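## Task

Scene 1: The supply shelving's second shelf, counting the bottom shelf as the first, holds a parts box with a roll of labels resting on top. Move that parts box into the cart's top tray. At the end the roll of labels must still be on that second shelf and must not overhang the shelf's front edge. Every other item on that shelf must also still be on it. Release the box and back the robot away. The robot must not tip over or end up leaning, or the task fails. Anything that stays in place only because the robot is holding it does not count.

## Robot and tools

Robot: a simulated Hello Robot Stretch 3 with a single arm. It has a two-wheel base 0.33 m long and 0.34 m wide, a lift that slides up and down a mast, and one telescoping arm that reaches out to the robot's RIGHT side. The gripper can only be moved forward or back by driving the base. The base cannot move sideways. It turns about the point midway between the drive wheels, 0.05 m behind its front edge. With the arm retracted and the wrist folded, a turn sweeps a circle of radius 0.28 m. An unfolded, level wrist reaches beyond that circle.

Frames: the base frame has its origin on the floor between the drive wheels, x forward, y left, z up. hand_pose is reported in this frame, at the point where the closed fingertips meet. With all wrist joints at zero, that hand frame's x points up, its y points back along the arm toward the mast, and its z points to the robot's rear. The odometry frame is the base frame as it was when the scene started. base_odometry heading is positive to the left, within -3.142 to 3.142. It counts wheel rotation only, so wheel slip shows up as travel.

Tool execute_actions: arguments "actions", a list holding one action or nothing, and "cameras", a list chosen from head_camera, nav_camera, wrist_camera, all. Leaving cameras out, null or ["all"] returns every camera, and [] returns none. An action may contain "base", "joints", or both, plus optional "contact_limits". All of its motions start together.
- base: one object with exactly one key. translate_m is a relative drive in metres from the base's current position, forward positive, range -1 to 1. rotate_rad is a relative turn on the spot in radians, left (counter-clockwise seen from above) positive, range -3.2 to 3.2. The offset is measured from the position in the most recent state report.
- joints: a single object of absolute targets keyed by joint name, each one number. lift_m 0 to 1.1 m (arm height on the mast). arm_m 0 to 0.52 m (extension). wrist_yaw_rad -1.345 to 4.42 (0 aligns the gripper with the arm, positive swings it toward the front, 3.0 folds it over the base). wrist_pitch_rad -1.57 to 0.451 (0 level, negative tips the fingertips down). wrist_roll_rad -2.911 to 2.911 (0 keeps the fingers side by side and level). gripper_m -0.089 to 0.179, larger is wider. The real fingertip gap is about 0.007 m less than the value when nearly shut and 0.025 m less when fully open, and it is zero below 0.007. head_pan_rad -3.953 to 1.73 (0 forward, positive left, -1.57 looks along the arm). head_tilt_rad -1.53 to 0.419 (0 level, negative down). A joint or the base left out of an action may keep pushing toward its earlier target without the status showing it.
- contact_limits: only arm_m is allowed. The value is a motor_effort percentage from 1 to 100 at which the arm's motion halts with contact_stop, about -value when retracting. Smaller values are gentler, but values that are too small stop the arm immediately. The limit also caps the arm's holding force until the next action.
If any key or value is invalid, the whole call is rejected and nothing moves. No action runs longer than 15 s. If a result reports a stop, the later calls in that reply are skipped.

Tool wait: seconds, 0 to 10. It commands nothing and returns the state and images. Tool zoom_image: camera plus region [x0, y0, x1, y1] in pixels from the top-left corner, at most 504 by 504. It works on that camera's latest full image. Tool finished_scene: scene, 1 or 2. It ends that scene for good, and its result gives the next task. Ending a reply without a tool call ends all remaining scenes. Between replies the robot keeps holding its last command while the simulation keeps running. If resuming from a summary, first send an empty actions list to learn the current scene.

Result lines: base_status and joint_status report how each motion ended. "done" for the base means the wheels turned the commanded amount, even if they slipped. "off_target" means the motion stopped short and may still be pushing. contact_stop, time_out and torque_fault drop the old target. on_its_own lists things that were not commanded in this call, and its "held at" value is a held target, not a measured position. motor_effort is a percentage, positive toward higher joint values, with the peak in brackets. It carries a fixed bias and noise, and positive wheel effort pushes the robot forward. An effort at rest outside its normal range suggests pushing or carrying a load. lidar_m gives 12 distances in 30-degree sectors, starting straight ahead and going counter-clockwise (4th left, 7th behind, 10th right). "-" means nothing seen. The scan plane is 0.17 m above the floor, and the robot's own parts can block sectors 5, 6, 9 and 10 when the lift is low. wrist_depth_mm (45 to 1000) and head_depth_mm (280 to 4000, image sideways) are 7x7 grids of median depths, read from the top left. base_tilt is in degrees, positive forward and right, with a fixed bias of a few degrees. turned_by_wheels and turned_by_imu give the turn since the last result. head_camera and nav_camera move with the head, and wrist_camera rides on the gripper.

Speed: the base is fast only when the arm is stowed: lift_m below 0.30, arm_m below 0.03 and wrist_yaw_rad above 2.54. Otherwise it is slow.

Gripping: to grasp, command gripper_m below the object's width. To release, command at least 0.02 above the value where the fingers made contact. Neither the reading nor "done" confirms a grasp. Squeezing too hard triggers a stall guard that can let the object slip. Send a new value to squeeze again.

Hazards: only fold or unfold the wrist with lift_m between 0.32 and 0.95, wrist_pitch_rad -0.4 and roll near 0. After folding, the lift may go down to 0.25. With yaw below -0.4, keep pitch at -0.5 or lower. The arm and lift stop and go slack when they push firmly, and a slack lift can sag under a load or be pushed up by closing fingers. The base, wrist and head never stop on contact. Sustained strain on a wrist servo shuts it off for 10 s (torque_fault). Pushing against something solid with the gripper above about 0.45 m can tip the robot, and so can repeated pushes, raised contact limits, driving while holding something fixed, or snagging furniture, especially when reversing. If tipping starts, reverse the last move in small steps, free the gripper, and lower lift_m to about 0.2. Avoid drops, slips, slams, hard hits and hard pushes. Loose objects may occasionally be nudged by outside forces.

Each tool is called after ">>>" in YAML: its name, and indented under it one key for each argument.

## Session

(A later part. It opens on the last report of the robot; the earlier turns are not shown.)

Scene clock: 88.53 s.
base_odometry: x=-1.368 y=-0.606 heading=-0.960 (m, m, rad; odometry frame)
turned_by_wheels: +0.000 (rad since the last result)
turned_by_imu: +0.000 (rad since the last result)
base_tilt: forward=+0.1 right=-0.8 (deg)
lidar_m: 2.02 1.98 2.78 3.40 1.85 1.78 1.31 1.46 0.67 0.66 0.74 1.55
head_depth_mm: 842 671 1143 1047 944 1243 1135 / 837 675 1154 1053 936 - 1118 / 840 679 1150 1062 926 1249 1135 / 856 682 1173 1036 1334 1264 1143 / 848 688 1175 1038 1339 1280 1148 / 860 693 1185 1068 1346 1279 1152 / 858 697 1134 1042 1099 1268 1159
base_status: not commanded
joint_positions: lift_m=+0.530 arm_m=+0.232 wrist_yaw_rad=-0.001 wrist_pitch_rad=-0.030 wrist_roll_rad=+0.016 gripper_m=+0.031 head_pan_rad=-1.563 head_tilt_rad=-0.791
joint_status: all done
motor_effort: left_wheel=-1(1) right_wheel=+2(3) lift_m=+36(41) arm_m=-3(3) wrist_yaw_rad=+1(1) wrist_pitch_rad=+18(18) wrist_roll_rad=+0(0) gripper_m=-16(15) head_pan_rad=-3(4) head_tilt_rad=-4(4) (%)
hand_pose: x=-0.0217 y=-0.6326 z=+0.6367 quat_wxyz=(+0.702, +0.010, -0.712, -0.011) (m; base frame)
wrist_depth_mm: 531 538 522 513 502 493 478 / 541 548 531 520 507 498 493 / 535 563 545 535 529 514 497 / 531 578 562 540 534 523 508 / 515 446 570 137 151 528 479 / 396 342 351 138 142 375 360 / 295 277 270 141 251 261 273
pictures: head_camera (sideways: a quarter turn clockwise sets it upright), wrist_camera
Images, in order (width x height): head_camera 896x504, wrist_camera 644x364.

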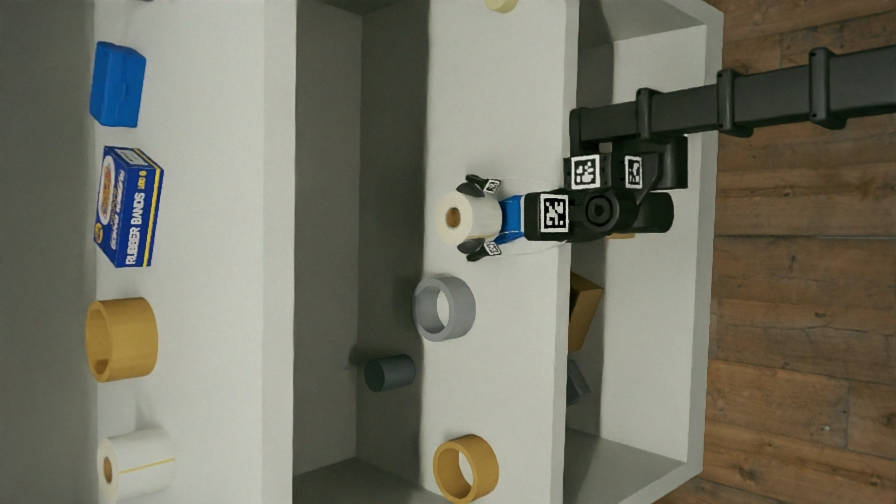

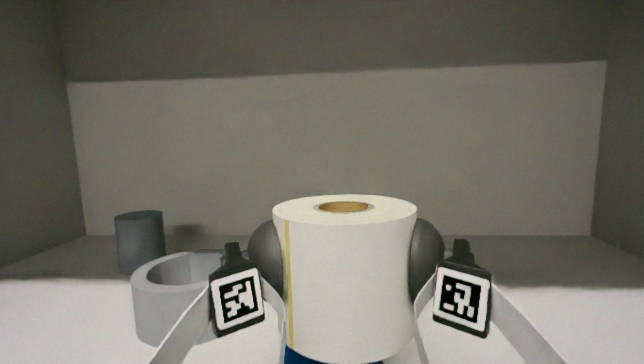

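>>> execute_actions:
  actions:
    - {"base":{"translate_m":-0.17},"joints":{"arm_m":0.27}}
  cameras: []

>>> execute_actions:
  actions:
    - {"joints":{"lift_m":0.468}}
  cameras: ["head_camera","wrist_camera"]

Scene clock: 98.73 s.
base_odometry: x=-1.465 y=-0.467 heading=-0.960 (m, m, rad; odometry frame)
turned_by_wheels: +0.000 (rad since the last result)
turned_by_imu: -0.001 (rad since the last result)
base_tilt: forward=+0.2 right=-0.7 (deg)
lidar_m: 2.19 2.13 2.89 3.41 1.66 1.62 1.15 1.20 0.59 0.65 0.82 0.85
head_depth_mm: 757 642 673 777 1451 1293 1137 / 826 673 1086 1028 934 1226 1122 / 840 678 1148 1052 - 1254 1138 / 842 685 1159 1033 1230 1255 1146 / 852 689 1163 1066 1267 1262 1148 / 859 691 1179 1063 1347 1273 1149 / 847 695 1184 1074 1349 1294 1159
base_status: done
joint_positions: lift_m=+0.530 arm_m=+0.270 wrist_yaw_rad=-0.001 wrist_pitch_rad=-0.030 wrist_roll_rad=+0.016 gripper_m=+0.031 head_pan_rad=-1.563 head_tilt_rad=-0.791
joint_status: all done
motor_effort: left_wheel=-1(5) right_wheel=+2(4) lift_m=+36(36) arm_m=+5(5) wrist_yaw_rad=+2(1) wrist_pitch_rad=+18(18) wrist_roll_rad=+0(0) gripper_m=-15(16) head_pan_rad=-3(3) head_tilt_rad=-4(5) (%)
hand_pose: x=-0.0216 y=-0.6701 z=+0.6367 quat_wxyz=(+0.702, +0.010, -0.712, -0.011) (m; base frame)
wrist_depth_mm: 506 497 473 465 457 437 277 / 507 504 495 481 470 442 277 / 521 520 501 486 475 440 279 / 538 529 513 496 486 441 277 / 553 539 529 138 151 444 278 / 344 392 412 138 141 363 279 / 281 288 271 141 252 264 261
pictures: none
No camera images: the call's "cameras" was empty. Leave "cameras" out to get every camera's image.

Scene clock: 100.13 s.
base_odometry: x=-1.465 y=-0.467 heading=-0.960 (m, m, rad; odometry frame)
turned_by_wheels: +0.000 (rad since the last result)
turned_by_imu: +0.000 (rad since the last result)
base_tilt: forward=+0.2 right=-0.7 (deg)
lidar_m: 2.19 2.13 2.89 3.39 1.66 1.62 1.15 1.21 0.59 0.65 0.82 0.86
head_depth_mm: 751 642 671 779 1441 1290 1137 / 825 675 1090 1024 931 1219 1161 / 843 679 1145 1054 928 1257 1144 / 841 682 1168 1065 956 1261 1140 / 851 685 1166 1064 1268 1261 1151 / 856 691 1169 1059 1349 1282 1146 / 847 698 1188 1076 1342 1296 1156
base_status: not commanded
joint_positions: lift_m=+0.468 arm_m=+0.270 wrist_yaw_rad=-0.001 wrist_pitch_rad=-0.030 wrist_roll_rad=+0.016 gripper_m=+0.031 head_pan_rad=-1.563 head_tilt_rad=-0.791
joint_status: all done
motor_effort: left_wheel=-1(1) right_wheel=+2(2) lift_m=+21(32) arm_m=+4(3) wrist_yaw_rad=+1(0) wrist_pitch_rad=+18(18) wrist_roll_rad=+0(0) gripper_m=-17(16) head_pan_rad=-3(3) head_tilt_rad=-4(5) (%)
hand_pose: x=-0.0216 y=-0.6701 z=+0.5751 quat_wxyz=(+0.702, +0.011, -0.712, -0.011) (m; base frame)
wrist_depth_mm: 503 485 475 466 458 439 275 / 517 502 492 473 469 434 275 / 522 512 502 488 481 438 276 / 540 529 506 496 490 442 277 / 316 382 413 138 150 343 277 / 219 246 261 138 141 240 229 / 176 184 172 141 160 168 174
pictures: head_camera (sideways: a quarter turn clockwise sets it upright), wrist_camera
Images, in order (width x height): head_camera 896x504, wrist_camera 644x364.

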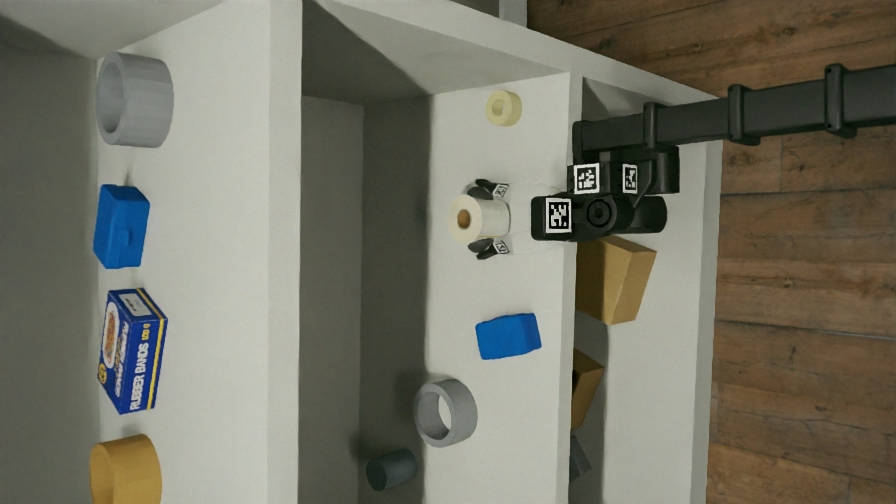

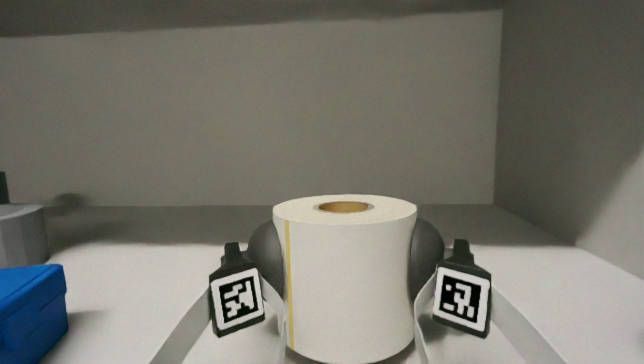

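>>> execute_actions:
  actions:
    - {"joints":{"lift_m":0.460}}
  cameras: []

>>> execute_actions:
  actions:
    - {"joints":{"lift_m":0.454}}
  cameras: ["wrist_camera"]

Scene clock: 106.37 s.
base_odometry: x=-1.465 y=-0.467 heading=-0.960 (m, m, rad; odometry frame)
turned_by_wheels: +0.000 (rad since the last result)
turned_by_imu: -0.001 (rad since the last result)
base_tilt: forward=+0.2 right=-0.8 (deg)
lidar_m: 2.19 2.13 2.89 3.41 1.66 1.62 1.14 1.21 0.59 0.65 0.82 0.85
head_depth_mm: 754 643 672 779 1441 1297 1139 / 824 673 1081 1029 930 1211 1159 / 843 678 1148 1054 927 1246 1146 / 842 684 1156 1063 1090 1256 1148 / 855 688 1171 1065 1266 1259 1144 / 857 691 1175 1059 1337 1278 1153 / 848 699 1177 1076 1354 1298 1145
base_status: not commanded
joint_positions: lift_m=+0.460 arm_m=+0.270 wrist_yaw_rad=-0.001 wrist_pitch_rad=-0.031 wrist_roll_rad=+0.016 gripper_m=+0.031 head_pan_rad=-1.563 head_tilt_rad=-0.791
joint_status: all done
motor_effort: left_wheel=-1(1) right_wheel=+2(2) lift_m=+21(22) arm_m=+4(3) wrist_yaw_rad=+0(1) wrist_pitch_rad=+18(18) wrist_roll_rad=+0(0) gripper_m=-16(16) head_pan_rad=-3(3) head_tilt_rad=-5(3) (%)
hand_pose: x=-0.0216 y=-0.6701 z=+0.5670 quat_wxyz=(+0.702, +0.011, -0.712, -0.011) (m; base frame)
wrist_depth_mm: 501 492 482 467 459 440 276 / 506 498 490 482 467 434 277 / 524 510 497 497 476 437 279 / 538 521 513 494 487 439 278 / 309 349 379 138 150 322 264 / 193 229 244 138 141 221 213 / 171 171 160 141 149 155 161
pictures: none
No camera images: the call's "cameras" was empty. Leave "cameras" out to get every camera's image.

Scene clock: 107.00 s.
base_odometry: x=-1.465 y=-0.467 heading=-0.960 (m, m, rad; odometry frame)
turned_by_wheels: +0.000 (rad since the last result)
turned_by_imu: +0.000 (rad since the last result)
base_tilt: forward=+0.2 right=-0.8 (deg)
lidar_m: 2.19 2.13 2.89 3.42 1.66 1.62 1.15 1.21 0.59 0.65 0.82 0.85
head_depth_mm: 756 643 671 776 1434 1302 1135 / 827 673 1093 1028 930 1199 - / 842 678 1140 1061 928 1250 1138 / 838 684 1154 1071 1086 1267 1142 / 853 688 1160 1066 1261 1256 1145 / 857 693 1180 1059 1346 1273 1159 / 850 698 1187 1073 1359 1293 1152
base_status: not commanded
joint_positions: lift_m=+0.454 arm_m=+0.270 wrist_yaw_rad=-0.001 wrist_pitch_rad=-0.022 wrist_roll_rad=+0.016 gripper_m=+0.031 head_pan_rad=-1.563 head_tilt_rad=-0.791
joint_status: all done
motor_effort: left_wheel=-1(1) right_wheel=+2(2) lift_m=+20(21) arm_m=+4(4) wrist_yaw_rad=+0(1) wrist_pitch_rad=+13(18) wrist_roll_rad=+0(0) gripper_m=-16(15) head_pan_rad=-4(3) head_tilt_rad=-3(5) (%)
hand_pose: x=-0.0216 y=-0.6704 z=+0.5633 quat_wxyz=(+0.702, +0.008, -0.712, -0.008) (m; base frame)
wrist_depth_mm: 501 489 485 469 460 438 275 / 508 504 487 478 470 438 277 / 527 516 502 488 480 437 277 / 537 526 509 489 486 445 278 / 308 344 372 138 147 316 264 / 191 223 236 138 141 215 206 / 166 164 154 141 148 150 156
pictures: wrist_camera
Images, in order (width x height): wrist_camera 644x364.

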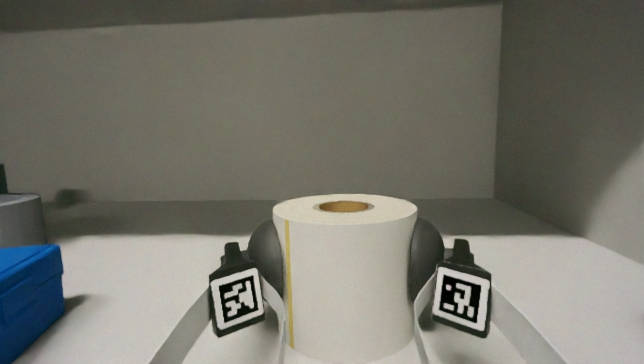

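>>> execute_actions:
  actions:
    - {"joints":{"gripper_m":0.11}}
  cameras: []

>>> execute_actions:
  actions:
    - {"joints":{"arm_m":0.12,"lift_m":0.46}}
  cameras: []

>>> execute_actions:
  actions:
    - {"base":{"translate_m":0.13},"joints":{"wrist_yaw_rad":0.18,"gripper_m":0.13}}
  cameras: ["head_camera","wrist_camera"]

Scene clock: 115.47 s.
base_odometry: x=-1.465 y=-0.467 heading=-0.960 (m, m, rad; odometry frame)
turned_by_wheels: +0.000 (rad since the last result)
turned_by_imu: -0.001 (rad since the last result)
base_tilt: forward=+0.2 right=-0.8 (deg)
lidar_m: 2.19 2.13 2.89 3.40 1.66 1.62 1.15 1.21 0.59 0.65 0.82 0.85
head_depth_mm: 757 643 671 777 1428 1292 1135 / 827 674 1090 1026 921 1201 - / 841 679 1151 1060 930 1249 1138 / 840 680 1165 1060 1090 1249 1146 / 850 691 1161 1068 1266 1263 1145 / 857 694 1176 1062 1347 1278 1149 / 845 699 1184 1072 1351 1297 1152
base_status: not commanded
joint_positions: lift_m=+0.454 arm_m=+0.270 wrist_yaw_rad=-0.001 wrist_pitch_rad=-0.022 wrist_roll_rad=+0.016 gripper_m=+0.110 head_pan_rad=-1.563 head_tilt_rad=-0.791
joint_status: all done
motor_effort: left_wheel=-1(1) right_wheel=+2(2) lift_m=+20(20) arm_m=+3(4) wrist_yaw_rad=+1(0) wrist_pitch_rad=+13(13) wrist_roll_rad=+0(0) gripper_m=-1(80) head_pan_rad=-3(4) head_tilt_rad=-4(5) (%)
hand_pose: x=-0.0216 y=-0.6704 z=+0.5633 quat_wxyz=(+0.702, +0.008, -0.712, -0.008) (m; base frame)
wrist_depth_mm: 499 487 481 472 462 435 277 / 516 503 489 479 465 444 275 / 523 515 496 484 475 441 276 / 528 519 511 497 486 443 278 / 311 346 373 138 152 345 263 / 189 223 218 138 156 - 206 / 166 161 161 142 148 149 155
pictures: none
No camera images: the call's "cameras" was empty. Leave "cameras" out to get every camera's image.

Scene clock: 117.83 s.
base_odometry: x=-1.465 y=-0.467 heading=-0.960 (m, m, rad; odometry frame)
turned_by_wheels: +0.000 (rad since the last result)
turned_by_imu: -0.001 (rad since the last result)
base_tilt: forward=+0.3 right=-0.8 (deg)
lidar_m: 2.19 2.13 2.89 3.39 1.66 1.62 1.15 1.20 0.58 0.65 0.82 0.85
head_depth_mm: 754 641 671 778 1437 1299 1137 / 826 676 1089 1025 942 1224 - / 841 681 1149 1058 951 1263 1098 / 841 685 1160 1064 951 1255 1142 / 849 689 1172 1071 1265 1255 1147 / 856 694 1173 1061 1349 1291 1146 / 848 698 1185 1072 1357 1288 1157
base_status: not commanded
joint_positions: lift_m=+0.460 arm_m=+0.120 wrist_yaw_rad=+0.000 wrist_pitch_rad=-0.022 wrist_roll_rad=+0.016 gripper_m=+0.110 head_pan_rad=-1.563 head_tilt_rad=-0.791
joint_status: all done
motor_effort: left_wheel=-1(1) right_wheel=+2(2) lift_m=+35(37) arm_m=-3(4) wrist_yaw_rad=+1(1) wrist_pitch_rad=+13(13) wrist_roll_rad=+0(0) gripper_m=+0(1) head_pan_rad=-4(3) head_tilt_rad=-4(4) (%)
hand_pose: x=-0.0216 y=-0.5209 z=+0.5687 quat_wxyz=(+0.702, +0.008, -0.712, -0.008) (m; base frame)
wrist_depth_mm: 661 642 632 613 608 415 265 / 677 663 641 617 603 415 264 / 681 672 654 640 631 419 264 / 534 656 647 615 633 425 266 / 377 252 397 289 334 291 269 / 240 237 231 228 225 - 218 / 225 217 210 205 199 196 190
pictures: none
No camera images: the call's "cameras" was empty. Leave "cameras" out to get every camera's image.

Scene clock: 120.07 s.
base_odometry: x=-1.391 y=-0.573 heading=-0.960 (m, m, rad; odometry frame)
turned_by_wheels: +0.000 (rad since the last result)
turned_by_imu: -0.001 (rad since the last result)
base_tilt: forward=+0.2 right=-0.8 (deg)
lidar_m: 2.06 2.02 2.80 3.41 1.78 1.75 1.27 1.45 0.65 0.66 0.77 1.55
head_depth_mm: 838 669 1109 1029 948 1243 1134 / 831 674 1144 1049 946 1257 - / 848 678 1160 1052 1249 1285 1125 / 838 683 1171 1065 1258 1260 1141 / 861 689 1180 1036 1330 1272 1151 / 851 693 1185 1067 1341 1289 1150 / 867 698 1166 1040 1186 1276 1157
base_status: done
joint_positions: lift_m=+0.460 arm_m=+0.120 wrist_yaw_rad=+0.179 wrist_pitch_rad=-0.022 wrist_roll_rad=+0.016 gripper_m=+0.130 head_pan_rad=-1.563 head_tilt_rad=-0.791
joint_status: all done
motor_effort: left_wheel=-1(2) right_wheel=+1(8) lift_m=+35(35) arm_m=-2(3) wrist_yaw_rad=+2(3) wrist_pitch_rad=+13(13) wrist_roll_rad=+0(0) gripper_m=-1(74) head_pan_rad=-3(4) head_tilt_rad=-4(6) (%)
hand_pose: x=+0.0240 y=-0.5168 z=+0.5687 quat_wxyz=(+0.700, +0.072, -0.709, +0.054) (m; base frame)
wrist_depth_mm: 486 622 688 635 598 563 535 / 481 628 704 656 606 571 542 / 480 628 727 660 627 578 539 / 455 594 557 656 616 582 262 / 372 365 359 314 259 317 256 / 286 270 242 228 225 221 218 / 480 634 779 706 209 194 183
pictures: head_camera (sideways: a quarter turn clockwise sets it upright), wrist_camera
Images, in order (width x height): head_camera 896x504, wrist_camera 644x364.

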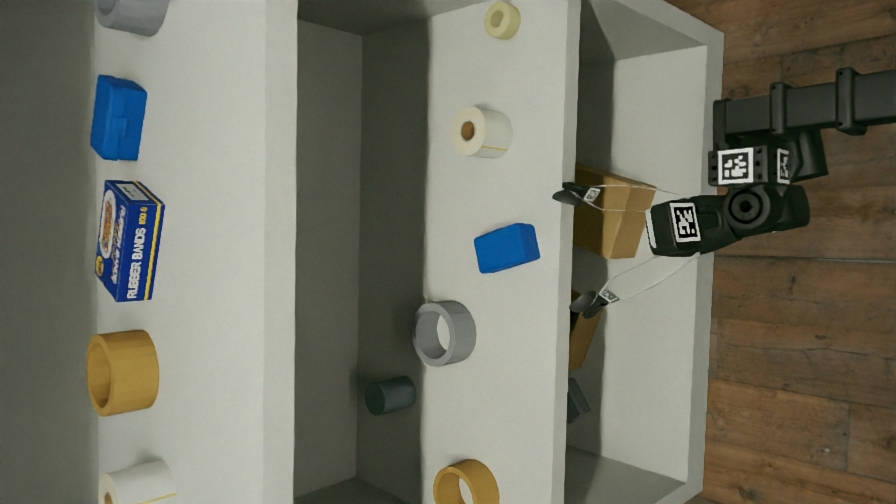

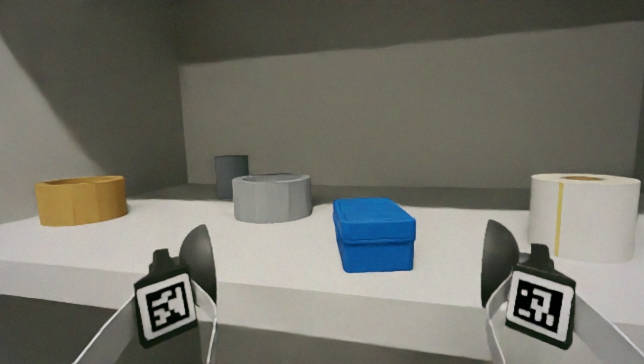

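>>> execute_actions:
  actions:
    - {"joints":{"arm_m":0.225,"lift_m":0.452}}
  cameras: ["head_camera","wrist_camera"]

Scene clock: 124.83 s.
base_odometry: x=-1.391 y=-0.573 heading=-0.960 (m, m, rad; odometry frame)
turned_by_wheels: +0.000 (rad since the last result)
turned_by_imu: -0.001 (rad since the last result)
base_tilt: forward=+0.3 right=-0.7 (deg)
lidar_m: 2.06 2.02 2.81 3.39 1.79 1.74 1.27 1.46 0.65 0.65 0.77 1.55
head_depth_mm: 838 670 1114 1027 948 1239 1134 / 832 672 1149 1058 946 1246 1145 / 850 677 1150 1054 952 1252 1143 / 839 684 1165 1065 932 1257 1148 / 858 688 1175 1031 1337 1286 1148 / 849 692 1185 1066 1345 1284 1157 / 867 697 1177 1056 1190 1265 1152
base_status: not commanded
joint_positions: lift_m=+0.452 arm_m=+0.225 wrist_yaw_rad=+0.179 wrist_pitch_rad=-0.022 wrist_roll_rad=+0.016 gripper_m=+0.130 head_pan_rad=-1.563 head_tilt_rad=-0.791
joint_status: all done
motor_effort: left_wheel=-1(1) right_wheel=+0(1) lift_m=+20(30) arm_m=+4(5) wrist_yaw_rad=+0(1) wrist_pitch_rad=+13(13) wrist_roll_rad=+0(0) gripper_m=+0(1) head_pan_rad=-3(3) head_tilt_rad=-5(4) (%)
hand_pose: x=+0.0242 y=-0.6213 z=+0.5613 quat_wxyz=(+0.700, +0.072, -0.709, +0.055) (m; base frame)
wrist_depth_mm: 476 609 578 538 510 474 442 / 472 631 595 554 516 477 449 / 478 620 605 558 523 488 458 / 482 565 371 560 527 497 459 / 336 337 292 205 283 336 252 / 220 228 213 140 140 205 186 / 163 152 158 143 144 147 145
pictures: head_camera (sideways: a quarter turn clockwise sets it upright), wrist_camera
Images, in order (width x height): head_camera 896x504, wrist_camera 644x364.

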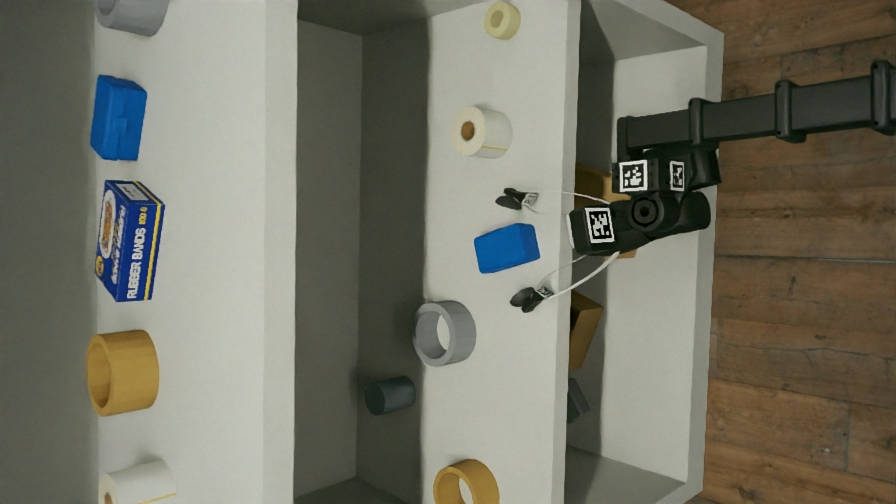

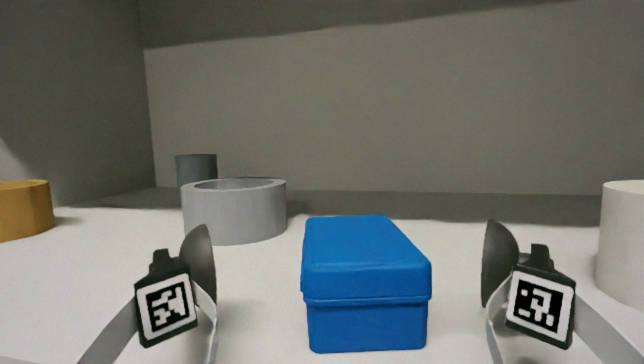

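>>> execute_actions:
  actions:
    - {"joints":{"arm_m":0.238,"lift_m":0.447}}
  cameras: []

>>> execute_actions:
  actions:
    - {"joints":{"gripper_m":0.015}}
  cameras: ["wrist_camera"]

>>> execute_actions:
  actions:
    - {"joints":{"lift_m":0.49}}
  cameras: ["wrist_camera"]

Scene clock: 132.77 s.
base_odometry: x=-1.391 y=-0.573 heading=-0.960 (m, m, rad; odometry frame)
turned_by_wheels: +0.000 (rad since the last result)
turned_by_imu: -0.001 (rad since the last result)
base_tilt: forward=+0.3 right=-0.7 (deg)
lidar_m: 2.06 2.02 2.81 3.39 1.79 1.75 1.28 1.45 0.65 0.65 0.77 1.55
head_depth_mm: 841 667 1107 1022 943 1244 1140 / 836 674 1151 1059 945 1256 1142 / 851 680 1154 1058 951 1249 1144 / 841 683 1167 1067 932 1250 1144 / 856 688 1173 1030 1335 1282 1151 / 848 693 1180 1070 1352 1288 1148 / 871 697 1165 1043 1192 1273 1152
base_status: not commanded
joint_positions: lift_m=+0.447 arm_m=+0.238 wrist_yaw_rad=+0.179 wrist_pitch_rad=-0.022 wrist_roll_rad=+0.016 gripper_m=+0.130 head_pan_rad=-1.563 head_tilt_rad=-0.791
joint_status: all done
motor_effort: left_wheel=-1(1) right_wheel=+1(1) lift_m=+20(18) arm_m=+3(4) wrist_yaw_rad=+1(1) wrist_pitch_rad=+13(13) wrist_roll_rad=+0(0) gripper_m=-1(0) head_pan_rad=-4(3) head_tilt_rad=-5(4) (%)
hand_pose: x=+0.0242 y=-0.6343 z=+0.5563 quat_wxyz=(+0.700, +0.072, -0.709, +0.055) (m; base frame)
wrist_depth_mm: 474 597 566 521 493 460 440 / 473 606 574 538 499 461 443 / 472 622 596 554 511 480 450 / 477 565 351 540 516 485 451 / 329 317 278 184 266 318 260 / 210 215 202 126 126 193 178 / 154 144 150 130 131 138 137
pictures: none
No camera images: the call's "cameras" was empty. Leave "cameras" out to get every camera's image.

Scene clock: 134.40 s.
base_odometry: x=-1.391 y=-0.573 heading=-0.960 (m, m, rad; odometry frame)
turned_by_wheels: +0.000 (rad since the last result)
turned_by_imu: +0.000 (rad since the last result)
base_tilt: forward=+0.3 right=-0.7 (deg)
lidar_m: 2.06 2.01 2.80 3.40 1.78 1.75 1.28 1.45 0.65 0.66 0.77 1.55
head_depth_mm: 843 670 1113 1029 947 1242 1140 / 831 675 1147 1055 944 1261 1139 / 850 679 1153 1061 952 1254 1143 / 840 684 1166 1058 937 1257 1139 / 862 687 1167 1032 1342 1274 1149 / 849 691 1189 1071 1345 1288 1155 / 867 697 1168 1045 1198 1268 1156
base_status: not commanded
joint_positions: lift_m=+0.447 arm_m=+0.238 wrist_yaw_rad=+0.179 wrist_pitch_rad=-0.022 wrist_roll_rad=+0.016 gripper_m=+0.016 head_pan_rad=-1.563 head_tilt_rad=-0.791
joint_status: all done
motor_effort: left_wheel=-1(1) right_wheel=+1(1) lift_m=+20(20) arm_m=+4(4) wrist_yaw_rad=+1(1) wrist_pitch_rad=+13(13) wrist_roll_rad=+0(0) gripper_m=-19(91) head_pan_rad=-3(4) head_tilt_rad=-3(4) (%)
hand_pose: x=+0.0242 y=-0.6343 z=+0.5564 quat_wxyz=(+0.700, +0.072, -0.709, +0.055) (m; base frame)
wrist_depth_mm: 475 591 570 525 487 460 433 / 475 599 570 541 500 474 443 / 477 626 587 548 510 478 450 / 476 568 353 555 516 487 454 / 328 321 280 168 294 290 259 / 209 207 211 124 123 194 180 / 154 153 142 128 128 141 144
pictures: wrist_camera
Images, in order (width x height): wrist_camera 644x364.

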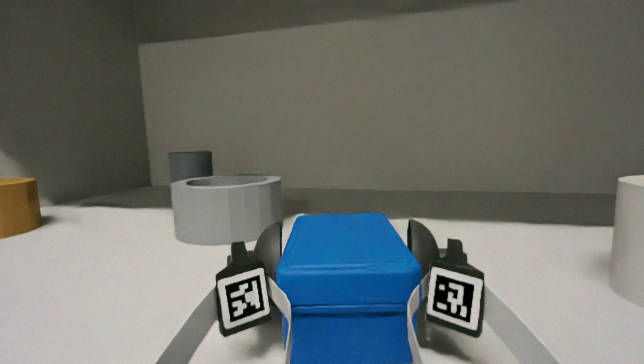

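Scene clock: 135.60 s.
base_odometry: x=-1.391 y=-0.573 heading=-0.960 (m, m, rad; odometry frame)
turned_by_wheels: +0.000 (rad since the last result)
turned_by_imu: +0.000 (rad since the last result)
base_tilt: forward=+0.2 right=-0.7 (deg)
lidar_m: 2.06 2.01 2.81 3.39 1.78 1.75 1.28 1.45 0.65 0.65 0.77 1.56
head_depth_mm: 839 667 1115 1028 946 1242 1132 / 830 672 1147 1056 925 1248 - / 847 677 1154 1064 950 1261 1144 / 839 686 1166 1067 1107 1258 1145 / 856 690 1172 1037 1337 1278 1146 / 850 690 1175 1075 1335 1286 1149 / 869 696 1163 1043 1200 1269 1161
base_status: not commanded
joint_positions: lift_m=+0.490 arm_m=+0.238 wrist_yaw_rad=+0.179 wrist_pitch_rad=-0.022 wrist_roll_rad=+0.016 gripper_m=+0.016 head_pan_rad=-1.563 head_tilt_rad=-0.791
joint_status: all done
motor_effort: left_wheel=-1(1) right_wheel=+1(2) lift_m=+35(35) arm_m=+4(3) wrist_yaw_rad=+1(1) wrist_pitch_rad=+13(13) wrist_roll_rad=+0(0) gripper_m=-20(19) head_pan_rad=-4(3) head_tilt_rad=-4(3) (%)
hand_pose: x=+0.0242 y=-0.6343 z=+0.5986 quat_wxyz=(+0.700, +0.072, -0.709, +0.055) (m; base frame)
wrist_depth_mm: 475 597 576 528 490 455 432 / 476 608 584 543 498 479 441 / 472 621 591 550 509 478 442 / 475 586 611 568 524 492 456 / 439 465 323 169 434 426 413 / 308 303 283 124 123 287 250 / 227 225 211 128 128 209 195
pictures: wrist_camera
Images, in order (width x height): wrist_camera 644x364.

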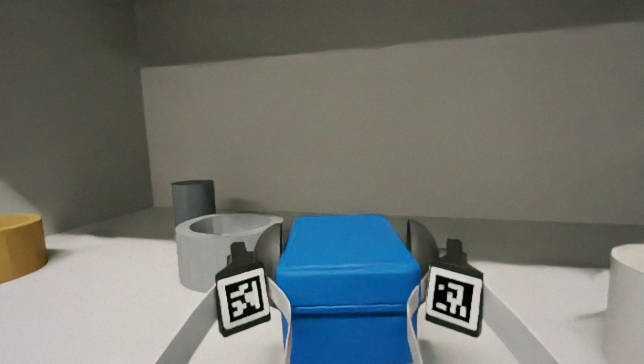

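>>> execute_actions:
  actions:
    - {"joints":{"arm_m":0.0,"head_pan_rad":-3.95,"head_tilt_rad":-0.4}}
  cameras: ["head_camera","nav_camera"]

Scene clock: 143.33 s.
base_odometry: x=-1.391 y=-0.573 heading=-0.960 (m, m, rad; odometry frame)
turned_by_wheels: +0.000 (rad since the last result)
turned_by_imu: -0.001 (rad since the last result)
base_tilt: forward=+0.2 right=-0.8 (deg)
lidar_m: 2.06 2.02 2.80 3.40 1.79 1.74 1.27 1.45 0.65 0.65 0.77 1.55
head_depth_mm: - - - - - - - / - - - - - - - / 2250 2435 2526 2353 2251 1724 1388 / 2048 2166 2283 2309 2167 1729 1396 / 1863 2000 2109 2231 2251 1737 1394 / 1725 1823 1943 2063 2136 1743 1401 / 1598 1680 1776 1867 1997 1749 1406
base_status: not commanded
joint_positions: lift_m=+0.490 arm_m=+0.001 wrist_yaw_rad=+0.180 wrist_pitch_rad=-0.023 wrist_roll_rad=+0.016 gripper_m=+0.016 head_pan_rad=-3.943 head_tilt_rad=-0.409
joint_status: all done
joint sent to its limit — the command would take arm_m past its lower limit, so that joint was sent only as far as its limit.
motor_effort: left_wheel=-1(1) right_wheel=+1(1) lift_m=+36(36) arm_m=-3(4) wrist_yaw_rad=-1(0) wrist_pitch_rad=+14(14) wrist_roll_rad=+0(0) gripper_m=-19(20) head_pan_rad=-3(44) head_tilt_rad=+4(27) (%)
hand_pose: x=+0.0243 y=-0.3979 z=+0.5984 quat_wxyz=(+0.700, +0.072, -0.709, +0.055) (m; base frame)
wrist_depth_mm: 484 631 801 752 704 670 620 / 489 625 837 773 721 685 637 / 492 631 841 797 739 682 634 / 491 581 799 790 745 680 597 / 465 475 487 169 435 376 418 / 483 581 592 124 123 304 288 / 521 628 909 128 128 756 589
pictures: head_camera (sideways: a quarter turn clockwise sets it upright), nav_camera (sideways: a quarter turn counterclockwise sets it upright)
Images, in order (width x height): head_camera 896x504, nav_camera 672x504.

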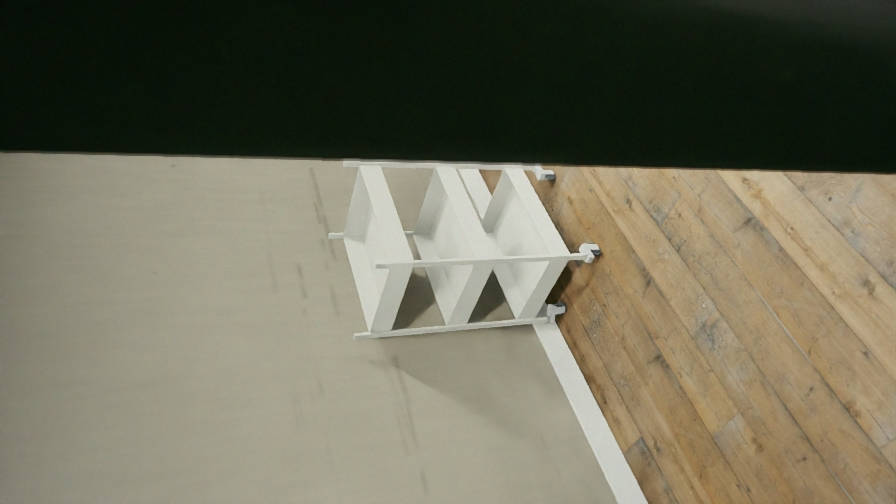

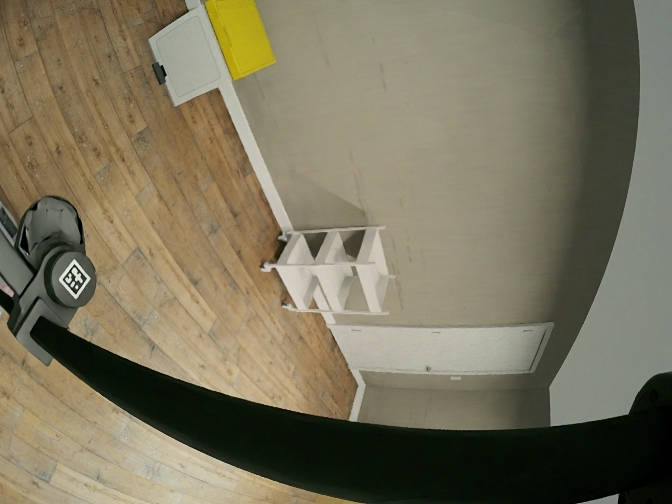

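>>> execute_actions:
  actions:
    - {"joints":{"wrist_pitch_rad":-0.4,"lift_m":0.4}}
  cameras: []

>>> execute_actions:
  actions:
    - {"base":{"rotate_rad":-1.24},"joints":{"wrist_yaw_rad":3.0,"lift_m":0.34,"head_pan_rad":-2.8}}
  cameras: []

>>> execute_actions:
  actions:
    - {"joints":{"lift_m":0.28}}
  cameras: ["wrist_camera"]

>>> execute_actions:
  actions:
    - {"base":{"translate_m":-1.0},"joints":{"head_pan_rad":-2.3,"head_tilt_rad":-0.6}}
  cameras: ["head_camera","nav_camera"]

Scene clock: 157.63 s.
base_odometry: x=-1.391 y=-0.573 heading=-0.960 (m, m, rad; odometry frame)
turned_by_wheels: +0.000 (rad since the last result)
turned_by_imu: -0.001 (rad since the last result)
base_tilt: forward=+0.2 right=-0.8 (deg)
lidar_m: 2.06 2.01 2.81 3.40 1.78 1.75 1.28 1.45 0.65 0.66 0.77 1.56
head_depth_mm: - - - - - - - / - - - - - - - / 2241 2384 2537 2326 2218 1722 1378 / 2083 2175 2302 2320 2155 1722 1383 / 1882 1991 2125 2250 2281 1730 1387 / 1735 1830 1932 2059 2158 1748 1396 / 1613 1686 1778 1902 1995 1756 1408
base_status: not commanded
joint_positions: lift_m=+0.400 arm_m=+0.001 wrist_yaw_rad=+0.180 wrist_pitch_rad=-0.418 wrist_roll_rad=+0.016 gripper_m=+0.016 head_pan_rad=-3.943 head_tilt_rad=-0.409
joint_status: all done
motor_effort: left_wheel=-1(1) right_wheel=+2(2) lift_m=+21(31) arm_m=-3(4) wrist_yaw_rad=+0(1) wrist_pitch_rad=+11(12) wrist_roll_rad=+0(0) gripper_m=-19(18) head_pan_rad=-3(4) head_tilt_rad=+4(4) (%)
hand_pose: x=+0.0186 y=-0.3671 z=+0.4129 quat_wxyz=(+0.697, +0.208, -0.681, -0.086) (m; base frame)
wrist_depth_mm: 368 342 318 703 669 626 567 / 484 634 836 758 731 696 623 / 510 644 896 833 784 736 625 / 529 658 819 840 812 687 599 / 833 666 720 168 544 649 580 / 729 614 611 123 123 575 538 / 609 600 563 127 128 487 492
pictures: none
No camera images: the call's "cameras" was empty. Leave "cameras" out to get every camera's image.

Scene clock: 160.53 s.
base_odometry: x=-1.391 y=-0.573 heading=-2.200 (m, m, rad; odometry frame)
turned_by_wheels: -1.240 (rad since the last result)
turned_by_imu: -1.207 (rad since the last result)
base_tilt: forward=+0.2 right=-0.7 (deg)
lidar_m: 0.79 0.77 2.06 2.01 2.20 3.40 2.87 1.75 1.27 1.29 0.65 0.65
head_depth_mm: 3281 3611 3851 3227 2256 1703 1371 / 2859 3152 3413 3273 2250 1723 1378 / 2507 2745 2918 3016 2255 1714 1390 / 2248 2386 2504 2443 2210 1710 1390 / 2020 2142 2233 2221 2191 1738 1390 / 1834 1924 2055 2130 2214 1761 1398 / 1666 1774 1849 1944 2054 1741 1402
base_status: done
joint_positions: lift_m=+0.340 arm_m=+0.001 wrist_yaw_rad=+2.998 wrist_pitch_rad=-0.418 wrist_roll_rad=+0.016 gripper_m=+0.016 head_pan_rad=-2.807 head_tilt_rad=-0.409
joint_status: all done
motor_effort: left_wheel=+2(5) right_wheel=-3(8) lift_m=+21(21) arm_m=-3(3) wrist_yaw_rad=+1(5) wrist_pitch_rad=+11(11) wrist_roll_rad=+0(0) gripper_m=-19(20) head_pan_rad=+4(46) head_tilt_rad=+3(4) (%)
hand_pose: x=+0.0108 y=+0.0757 z=+0.3529 quat_wxyz=(+0.197, +0.706, +0.096, +0.674) (m; base frame)
wrist_depth_mm: - - - - - - - / - - - - - - - / - - - - - - - / - 966 947 905 890 892 857 / 787 768 - 169 716 703 695 / 652 628 - 124 123 588 583 / 541 538 - 127 128 505 506
pictures: none
No camera images: the call's "cameras" was empty. Leave "cameras" out to get every camera's image.

Scene clock: 161.90 s.
base_odometry: x=-1.391 y=-0.573 heading=-2.200 (m, m, rad; odometry frame)
turned_by_wheels: +0.000 (rad since the last result)
turned_by_imu: +0.000 (rad since the last result)
base_tilt: forward=+0.2 right=-0.7 (deg)
lidar_m: 0.78 0.77 2.06 2.02 2.20 3.40 2.87 1.75 1.27 1.29 0.65 0.65
head_depth_mm: 3292 3635 3820 3273 2221 1707 1379 / 2895 3130 3451 3236 2245 1715 1386 / 2499 2722 2927 3037 2251 1733 1394 / 2226 2402 2526 2450 2219 1709 1388 / 2010 2153 2229 2214 2196 1738 1392 / 1832 1936 2057 2135 2218 1760 1402 / 1678 1766 1858 1958 2040 1751 1396
base_status: not commanded
joint_positions: lift_m=+0.280 arm_m=+0.001 wrist_yaw_rad=+2.999 wrist_pitch_rad=-0.418 wrist_roll_rad=+0.016 gripper_m=+0.016 head_pan_rad=-2.807 head_tilt_rad=-0.409
joint_status: all done
motor_effort: left_wheel=+2(2) right_wheel=-3(4) lift_m=+21(20) arm_m=-3(3) wrist_yaw_rad=+1(1) wrist_pitch_rad=+11(11) wrist_roll_rad=+0(0) gripper_m=-19(20) head_pan_rad=+4(4) head_tilt_rad=+4(3) (%)
hand_pose: x=+0.0107 y=+0.0757 z=+0.2929 quat_wxyz=(+0.197, +0.706, +0.096, +0.674) (m; base frame)
wrist_depth_mm: - - - - - - - / - - - - - - - / - - - - - - - / 866 858 823 806 792 782 753 / 685 678 - 169 633 614 611 / 562 546 - 124 123 518 512 / 480 492 - 127 128 440 439
pictures: wrist_camera
Images, in order (width x height): wrist_camera 644x364.

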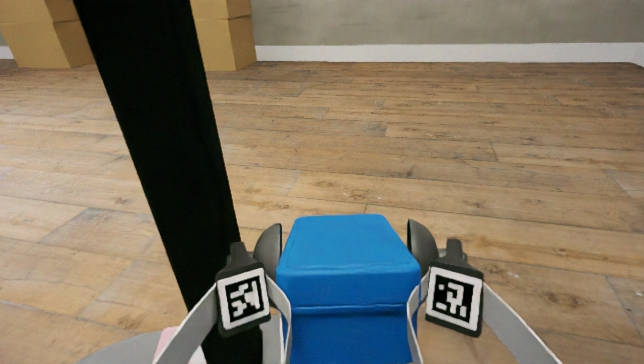

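Scene clock: 166.83 s.
base_odometry: x=-0.802 y=+0.235 heading=-2.200 (m, m, rad; odometry frame)
turned_by_wheels: +0.000 (rad since the last result)
turned_by_imu: -0.001 (rad since the last result)
base_tilt: forward=+0.2 right=-0.7 (deg)
lidar_m: 1.60 2.48 2.12 2.14 2.66 2.48 2.22 1.01 0.96 1.35 1.26 1.47
head_depth_mm: 1359 1505 1691 1978 1777 1458 1234 / 1293 1446 1557 1438 1622 1473 1234 / 1247 1385 1478 1473 1561 1464 1232 / 1202 1325 1445 1301 1457 1460 1237 / 1157 1274 1383 1541 1704 1462 1247 / 1118 1228 1365 1526 1684 1480 1240 / 1086 1188 1311 1455 1651 1492 1245
base_status: done
joint_positions: lift_m=+0.280 arm_m=+0.001 wrist_yaw_rad=+2.999 wrist_pitch_rad=-0.418 wrist_roll_rad=+0.016 gripper_m=+0.016 head_pan_rad=-2.307 head_tilt_rad=-0.593
joint_status: all done
motor_effort: left_wheel=+1(5) right_wheel=-2(13) lift_m=+21(21) arm_m=-3(2) wrist_yaw_rad=+1(2) wrist_pitch_rad=+11(11) wrist_roll_rad=+0(0) gripper_m=-19(18) head_pan_rad=+3(33) head_tilt_rad=-3(18) (%)
hand_pose: x=+0.0106 y=+0.0757 z=+0.2929 quat_wxyz=(+0.197, +0.705, +0.096, +0.674) (m; base frame)
wrist_depth_mm: - - - - - - - / - - - - - - - / - - - - - - - / 879 851 804 831 801 765 742 / 681 662 - 169 619 622 613 / 555 545 - 124 123 521 514 / 474 483 - 127 128 438 443
pictures: head_camera (sideways: a quarter turn clockwise sets it upright), nav_camera (sideways: a quarter turn counterclockwise sets it upright)
Images, in order (width x height): head_camera 896x504, nav_camera 672x504.

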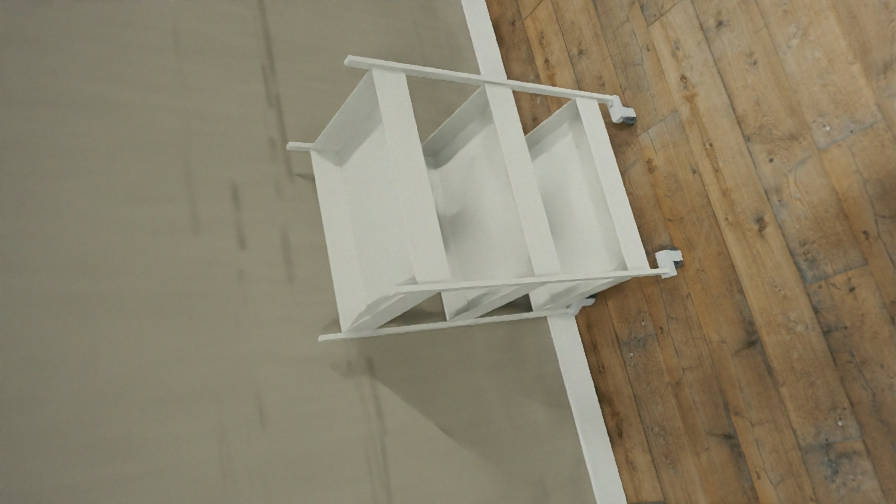

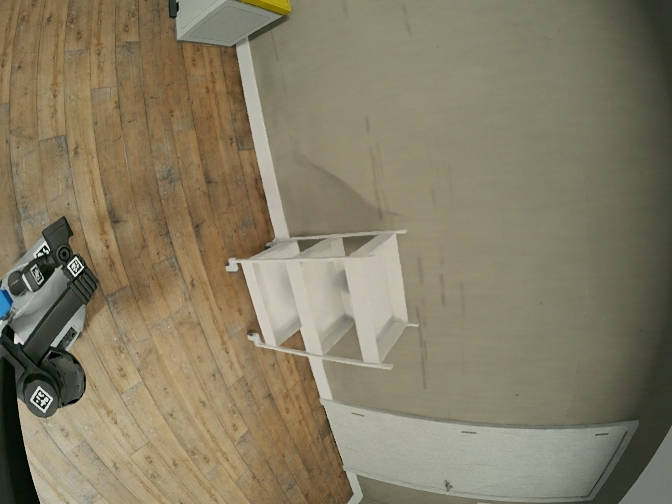

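>>> execute_actions:
  actions:
    - {"base":{"translate_m":-0.45}}
  cameras: []

>>> execute_actions:
  actions:
    - {"base":{"translate_m":-0.41},"joints":{"lift_m":0.86,"head_pan_rad":-1.57,"head_tilt_rad":-0.7}}
  cameras: []

>>> execute_actions:
  actions:
    - {"joints":{"wrist_yaw_rad":0}}

Scene clock: 180.23 s.
base_odometry: x=-0.538 y=+0.599 heading=-2.200 (m, m, rad; odometry frame)
turned_by_wheels: +0.000 (rad since the last result)
turned_by_imu: -0.001 (rad since the last result)
base_tilt: forward=+0.3 right=-0.8 (deg)
lidar_m: 2.05 2.83 2.29 2.44 2.25 2.07 1.94 1.28 0.77 0.77 1.47 1.90
head_depth_mm: 1175 1319 1500 1711 1769 1449 1221 / 1129 1258 1415 1632 1768 1455 1230 / 1087 1205 1348 1546 1714 1463 1232 / 1053 1156 1293 1361 1241 1361 1238 / 1013 1111 1243 1139 1221 1358 1243 / 976 1075 1179 1146 1180 1291 1245 / 946 1036 1142 1151 1146 1231 1216
base_status: done
joint_positions: lift_m=+0.280 arm_m=+0.001 wrist_yaw_rad=+2.999 wrist_pitch_rad=-0.418 wrist_roll_rad=+0.016 gripper_m=+0.016 head_pan_rad=-2.307 head_tilt_rad=-0.593
joint_status: not commanded
motor_effort: left_wheel=+1(5) right_wheel=-2(12) lift_m=+21(21) arm_m=-3(3) wrist_yaw_rad=+1(2) wrist_pitch_rad=+11(11) wrist_roll_rad=+0(0) gripper_m=-19(20) head_pan_rad=+3(4) head_tilt_rad=-4(1) (%)
hand_pose: x=+0.0106 y=+0.0757 z=+0.2929 quat_wxyz=(+0.197, +0.705, +0.096, +0.674) (m; base frame)
wrist_depth_mm: - - - - - - - / - - - - - - - / - - - - - - - / 869 856 808 813 783 779 771 / 679 677 - 168 622 630 607 / 554 548 - 124 123 512 504 / 473 485 - 127 128 435 444
pictures: none
No camera images: the call's "cameras" was empty. Leave "cameras" out to get every camera's image.

Scene clock: 186.33 s.
base_odometry: x=-0.296 y=+0.930 heading=-2.200 (m, m, rad; odometry frame)
turned_by_wheels: +0.000 (rad since the last result)
turned_by_imu: -0.001 (rad since the last result)
base_tilt: forward=+0.2 right=-0.8 (deg)
lidar_m: 2.29 3.00 2.46 2.49 1.84 1.69 1.69 1.12 0.83 0.61 0.77 1.76
head_depth_mm: 829 921 1037 1189 1391 - - / 856 961 1066 1052 1386 1433 - / 889 998 1111 980 1102 1274 - / 924 1047 1145 983 1165 1297 - / 961 1088 1178 1029 1205 1333 - / 1002 1135 1330 1023 1537 1382 1196 / 1044 1195 1404 1672 1666 1390 1190
base_status: done
joint_positions: lift_m=+0.860 arm_m=+0.001 wrist_yaw_rad=+2.999 wrist_pitch_rad=-0.419 wrist_roll_rad=+0.016 gripper_m=+0.016 head_pan_rad=-1.577 head_tilt_rad=-0.691
joint_status: all done
motor_effort: left_wheel=+1(8) right_wheel=-2(12) lift_m=+35(36) arm_m=-2(4) wrist_yaw_rad=+0(0) wrist_pitch_rad=+11(11) wrist_roll_rad=+0(0) gripper_m=-19(19) head_pan_rad=+4(39) head_tilt_rad=-4(14) (%)
hand_pose: x=+0.0105 y=+0.0757 z=+0.8722 quat_wxyz=(+0.197, +0.705, +0.096, +0.674) (m; base frame)
wrist_depth_mm: - - - - - - - / - - - - - - - / - - - - - - - / - - - - - - - / - - - 168 - - - / - - - 124 123 - - / - - - 128 128 - -
pictures: none
No camera images: the call's "cameras" was empty. Leave "cameras" out to get every camera's image.

Scene clock: 188.83 s.
base_odometry: x=-0.296 y=+0.930 heading=-2.200 (m, m, rad; odometry frame)
turned_by_wheels: +0.000 (rad since the last result)
turned_by_imu: -0.001 (rad since the last result)
base_tilt: forward=+0.2 right=-0.8 (deg)
lidar_m: 2.29 3.00 2.45 2.48 1.85 1.69 1.69 1.12 0.83 0.61 0.77 1.76
head_depth_mm: 830 924 1041 1192 1391 - - / 858 960 1065 1049 1390 1436 - / 887 997 1114 982 846 - - / 923 1041 1147 984 1197 1314 1184 / 963 1088 1173 1032 1214 1333 1183 / 994 1130 1317 1021 1530 1383 1191 / 1039 1191 1399 1684 1663 1387 1190
base_status: not commanded
joint_positions: lift_m=+0.860 arm_m=+0.001 wrist_yaw_rad=+0.002 wrist_pitch_rad=-0.419 wrist_roll_rad=+0.016 gripper_m=+0.016 head_pan_rad=-1.577 head_tilt_rad=-0.691
joint_status: all done
motor_effort: left_wheel=+1(1) right_wheel=-3(3) lift_m=+36(35) arm_m=-3(2) wrist_yaw_rad=-1(3) wrist_pitch_rad=+11(11) wrist_roll_rad=+0(0) gripper_m=-20(19) head_pan_rad=+3(4) head_tilt_rad=-3(3) (%)
hand_pose: x=-0.0211 y=-0.3706 z=+0.8722 quat_wxyz=(+0.686, +0.147, -0.697, -0.148) (m; base frame)
wrist_depth_mm: - 985 871 779 700 640 591 / - - 937 845 747 680 630 / - - 956 815 757 717 665 / - - 590 647 640 774 716 / - - - 168 445 845 764 / - - - 124 124 887 809 / - - 952 128 128 - 875
pictures: head_camera (sideways: a quarter turn clockwise sets it upright), nav_camera (sideways: a quarter turn counterclockwise sets it upright), wrist_camera
Images, in order (width x height): head_camera 896x504, nav_camera 672x504, wrist_camera 644x364.

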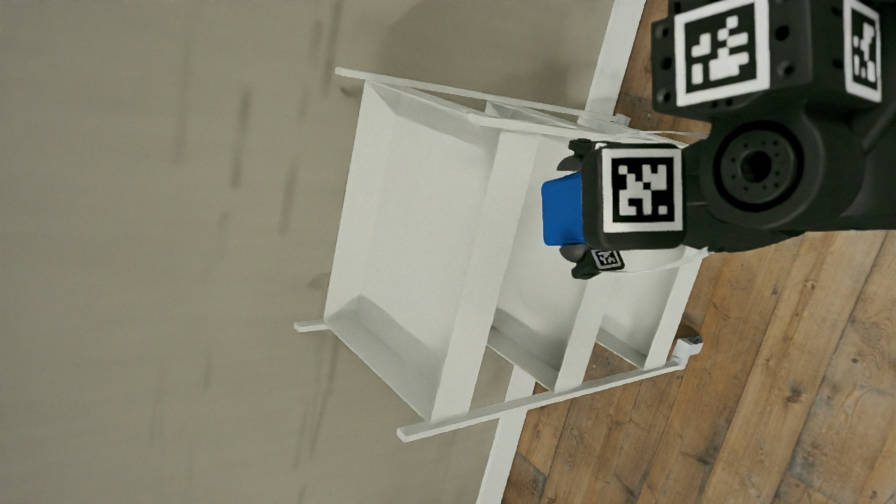

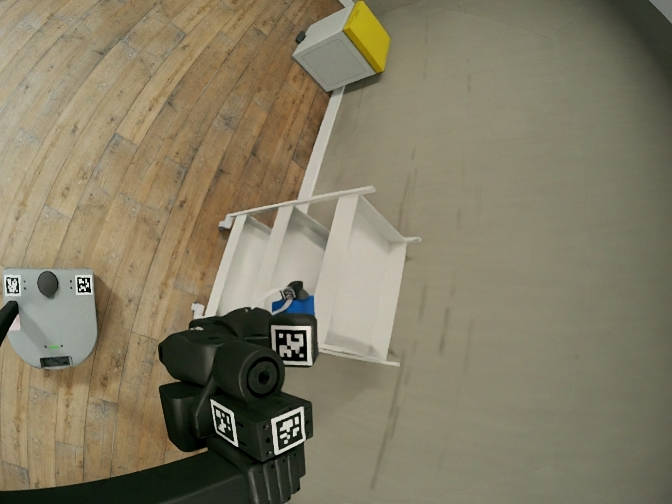

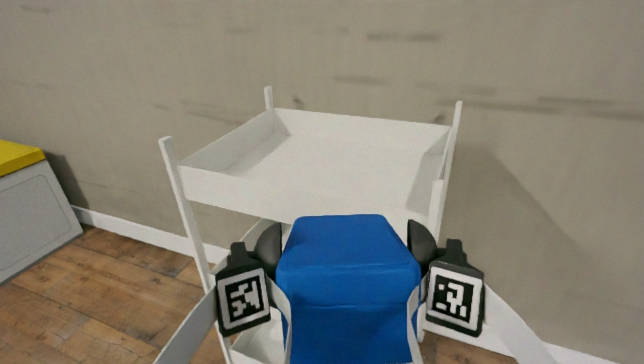

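>>> execute_actions:
  actions:
    - {"joints":{"arm_m":0.46,"lift_m":0.80}}
  cameras: ["head_camera","wrist_camera"]

Scene clock: 197.30 s.
base_odometry: x=-0.296 y=+0.930 heading=-2.200 (m, m, rad; odometry frame)
turned_by_wheels: +0.000 (rad since the last result)
turned_by_imu: -0.002 (rad since the last result)
base_tilt: forward=+0.2 right=-0.8 (deg)
lidar_m: 2.30 2.98 2.46 2.49 1.85 1.69 1.68 1.12 0.83 0.61 0.77 1.76
head_depth_mm: 832 922 1035 1173 - - 1148 / 860 956 1049 - 1300 1367 1179 / 890 999 - 948 1101 1260 1184 / 921 1046 1146 982 1164 1292 1187 / 958 1092 1175 1028 1200 1340 1183 / 999 1137 1316 1023 1531 1374 1187 / 1045 1198 1402 1670 1652 1387 1193
base_status: not commanded
joint_positions: lift_m=+0.800 arm_m=+0.460 wrist_yaw_rad=+0.000 wrist_pitch_rad=-0.419 wrist_roll_rad=+0.016 gripper_m=+0.016 head_pan_rad=-1.577 head_tilt_rad=-0.692
joint_status: all done
motor_effort: left_wheel=+1(1) right_wheel=-3(2) lift_m=+21(31) arm_m=+4(4) wrist_yaw_rad=+0(0) wrist_pitch_rad=+11(11) wrist_roll_rad=+0(0) gripper_m=-19(19) head_pan_rad=+3(4) head_tilt_rad=-3(3) (%)
hand_pose: x=-0.0215 y=-0.8290 z=+0.8127 quat_wxyz=(+0.686, +0.146, -0.697, -0.149) (m; base frame)
wrist_depth_mm: 510 444 390 353 320 292 270 / 581 491 432 379 343 311 283 / 666 553 475 414 370 335 306 / 757 615 429 447 399 358 324 / 906 379 415 169 324 362 344 / - 333 362 124 123 318 290 / 278 308 293 128 128 286 279
pictures: head_camera (sideways: a quarter turn clockwise sets it upright), wrist_camera
Images, in order (width x height): head_camera 896x504, wrist_camera 644x364.

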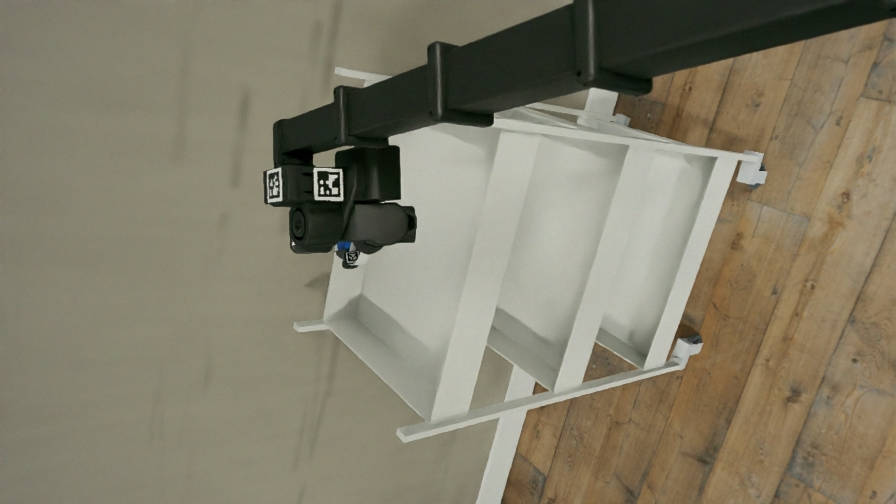

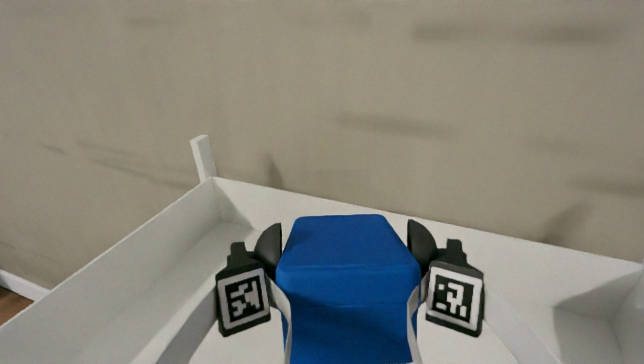

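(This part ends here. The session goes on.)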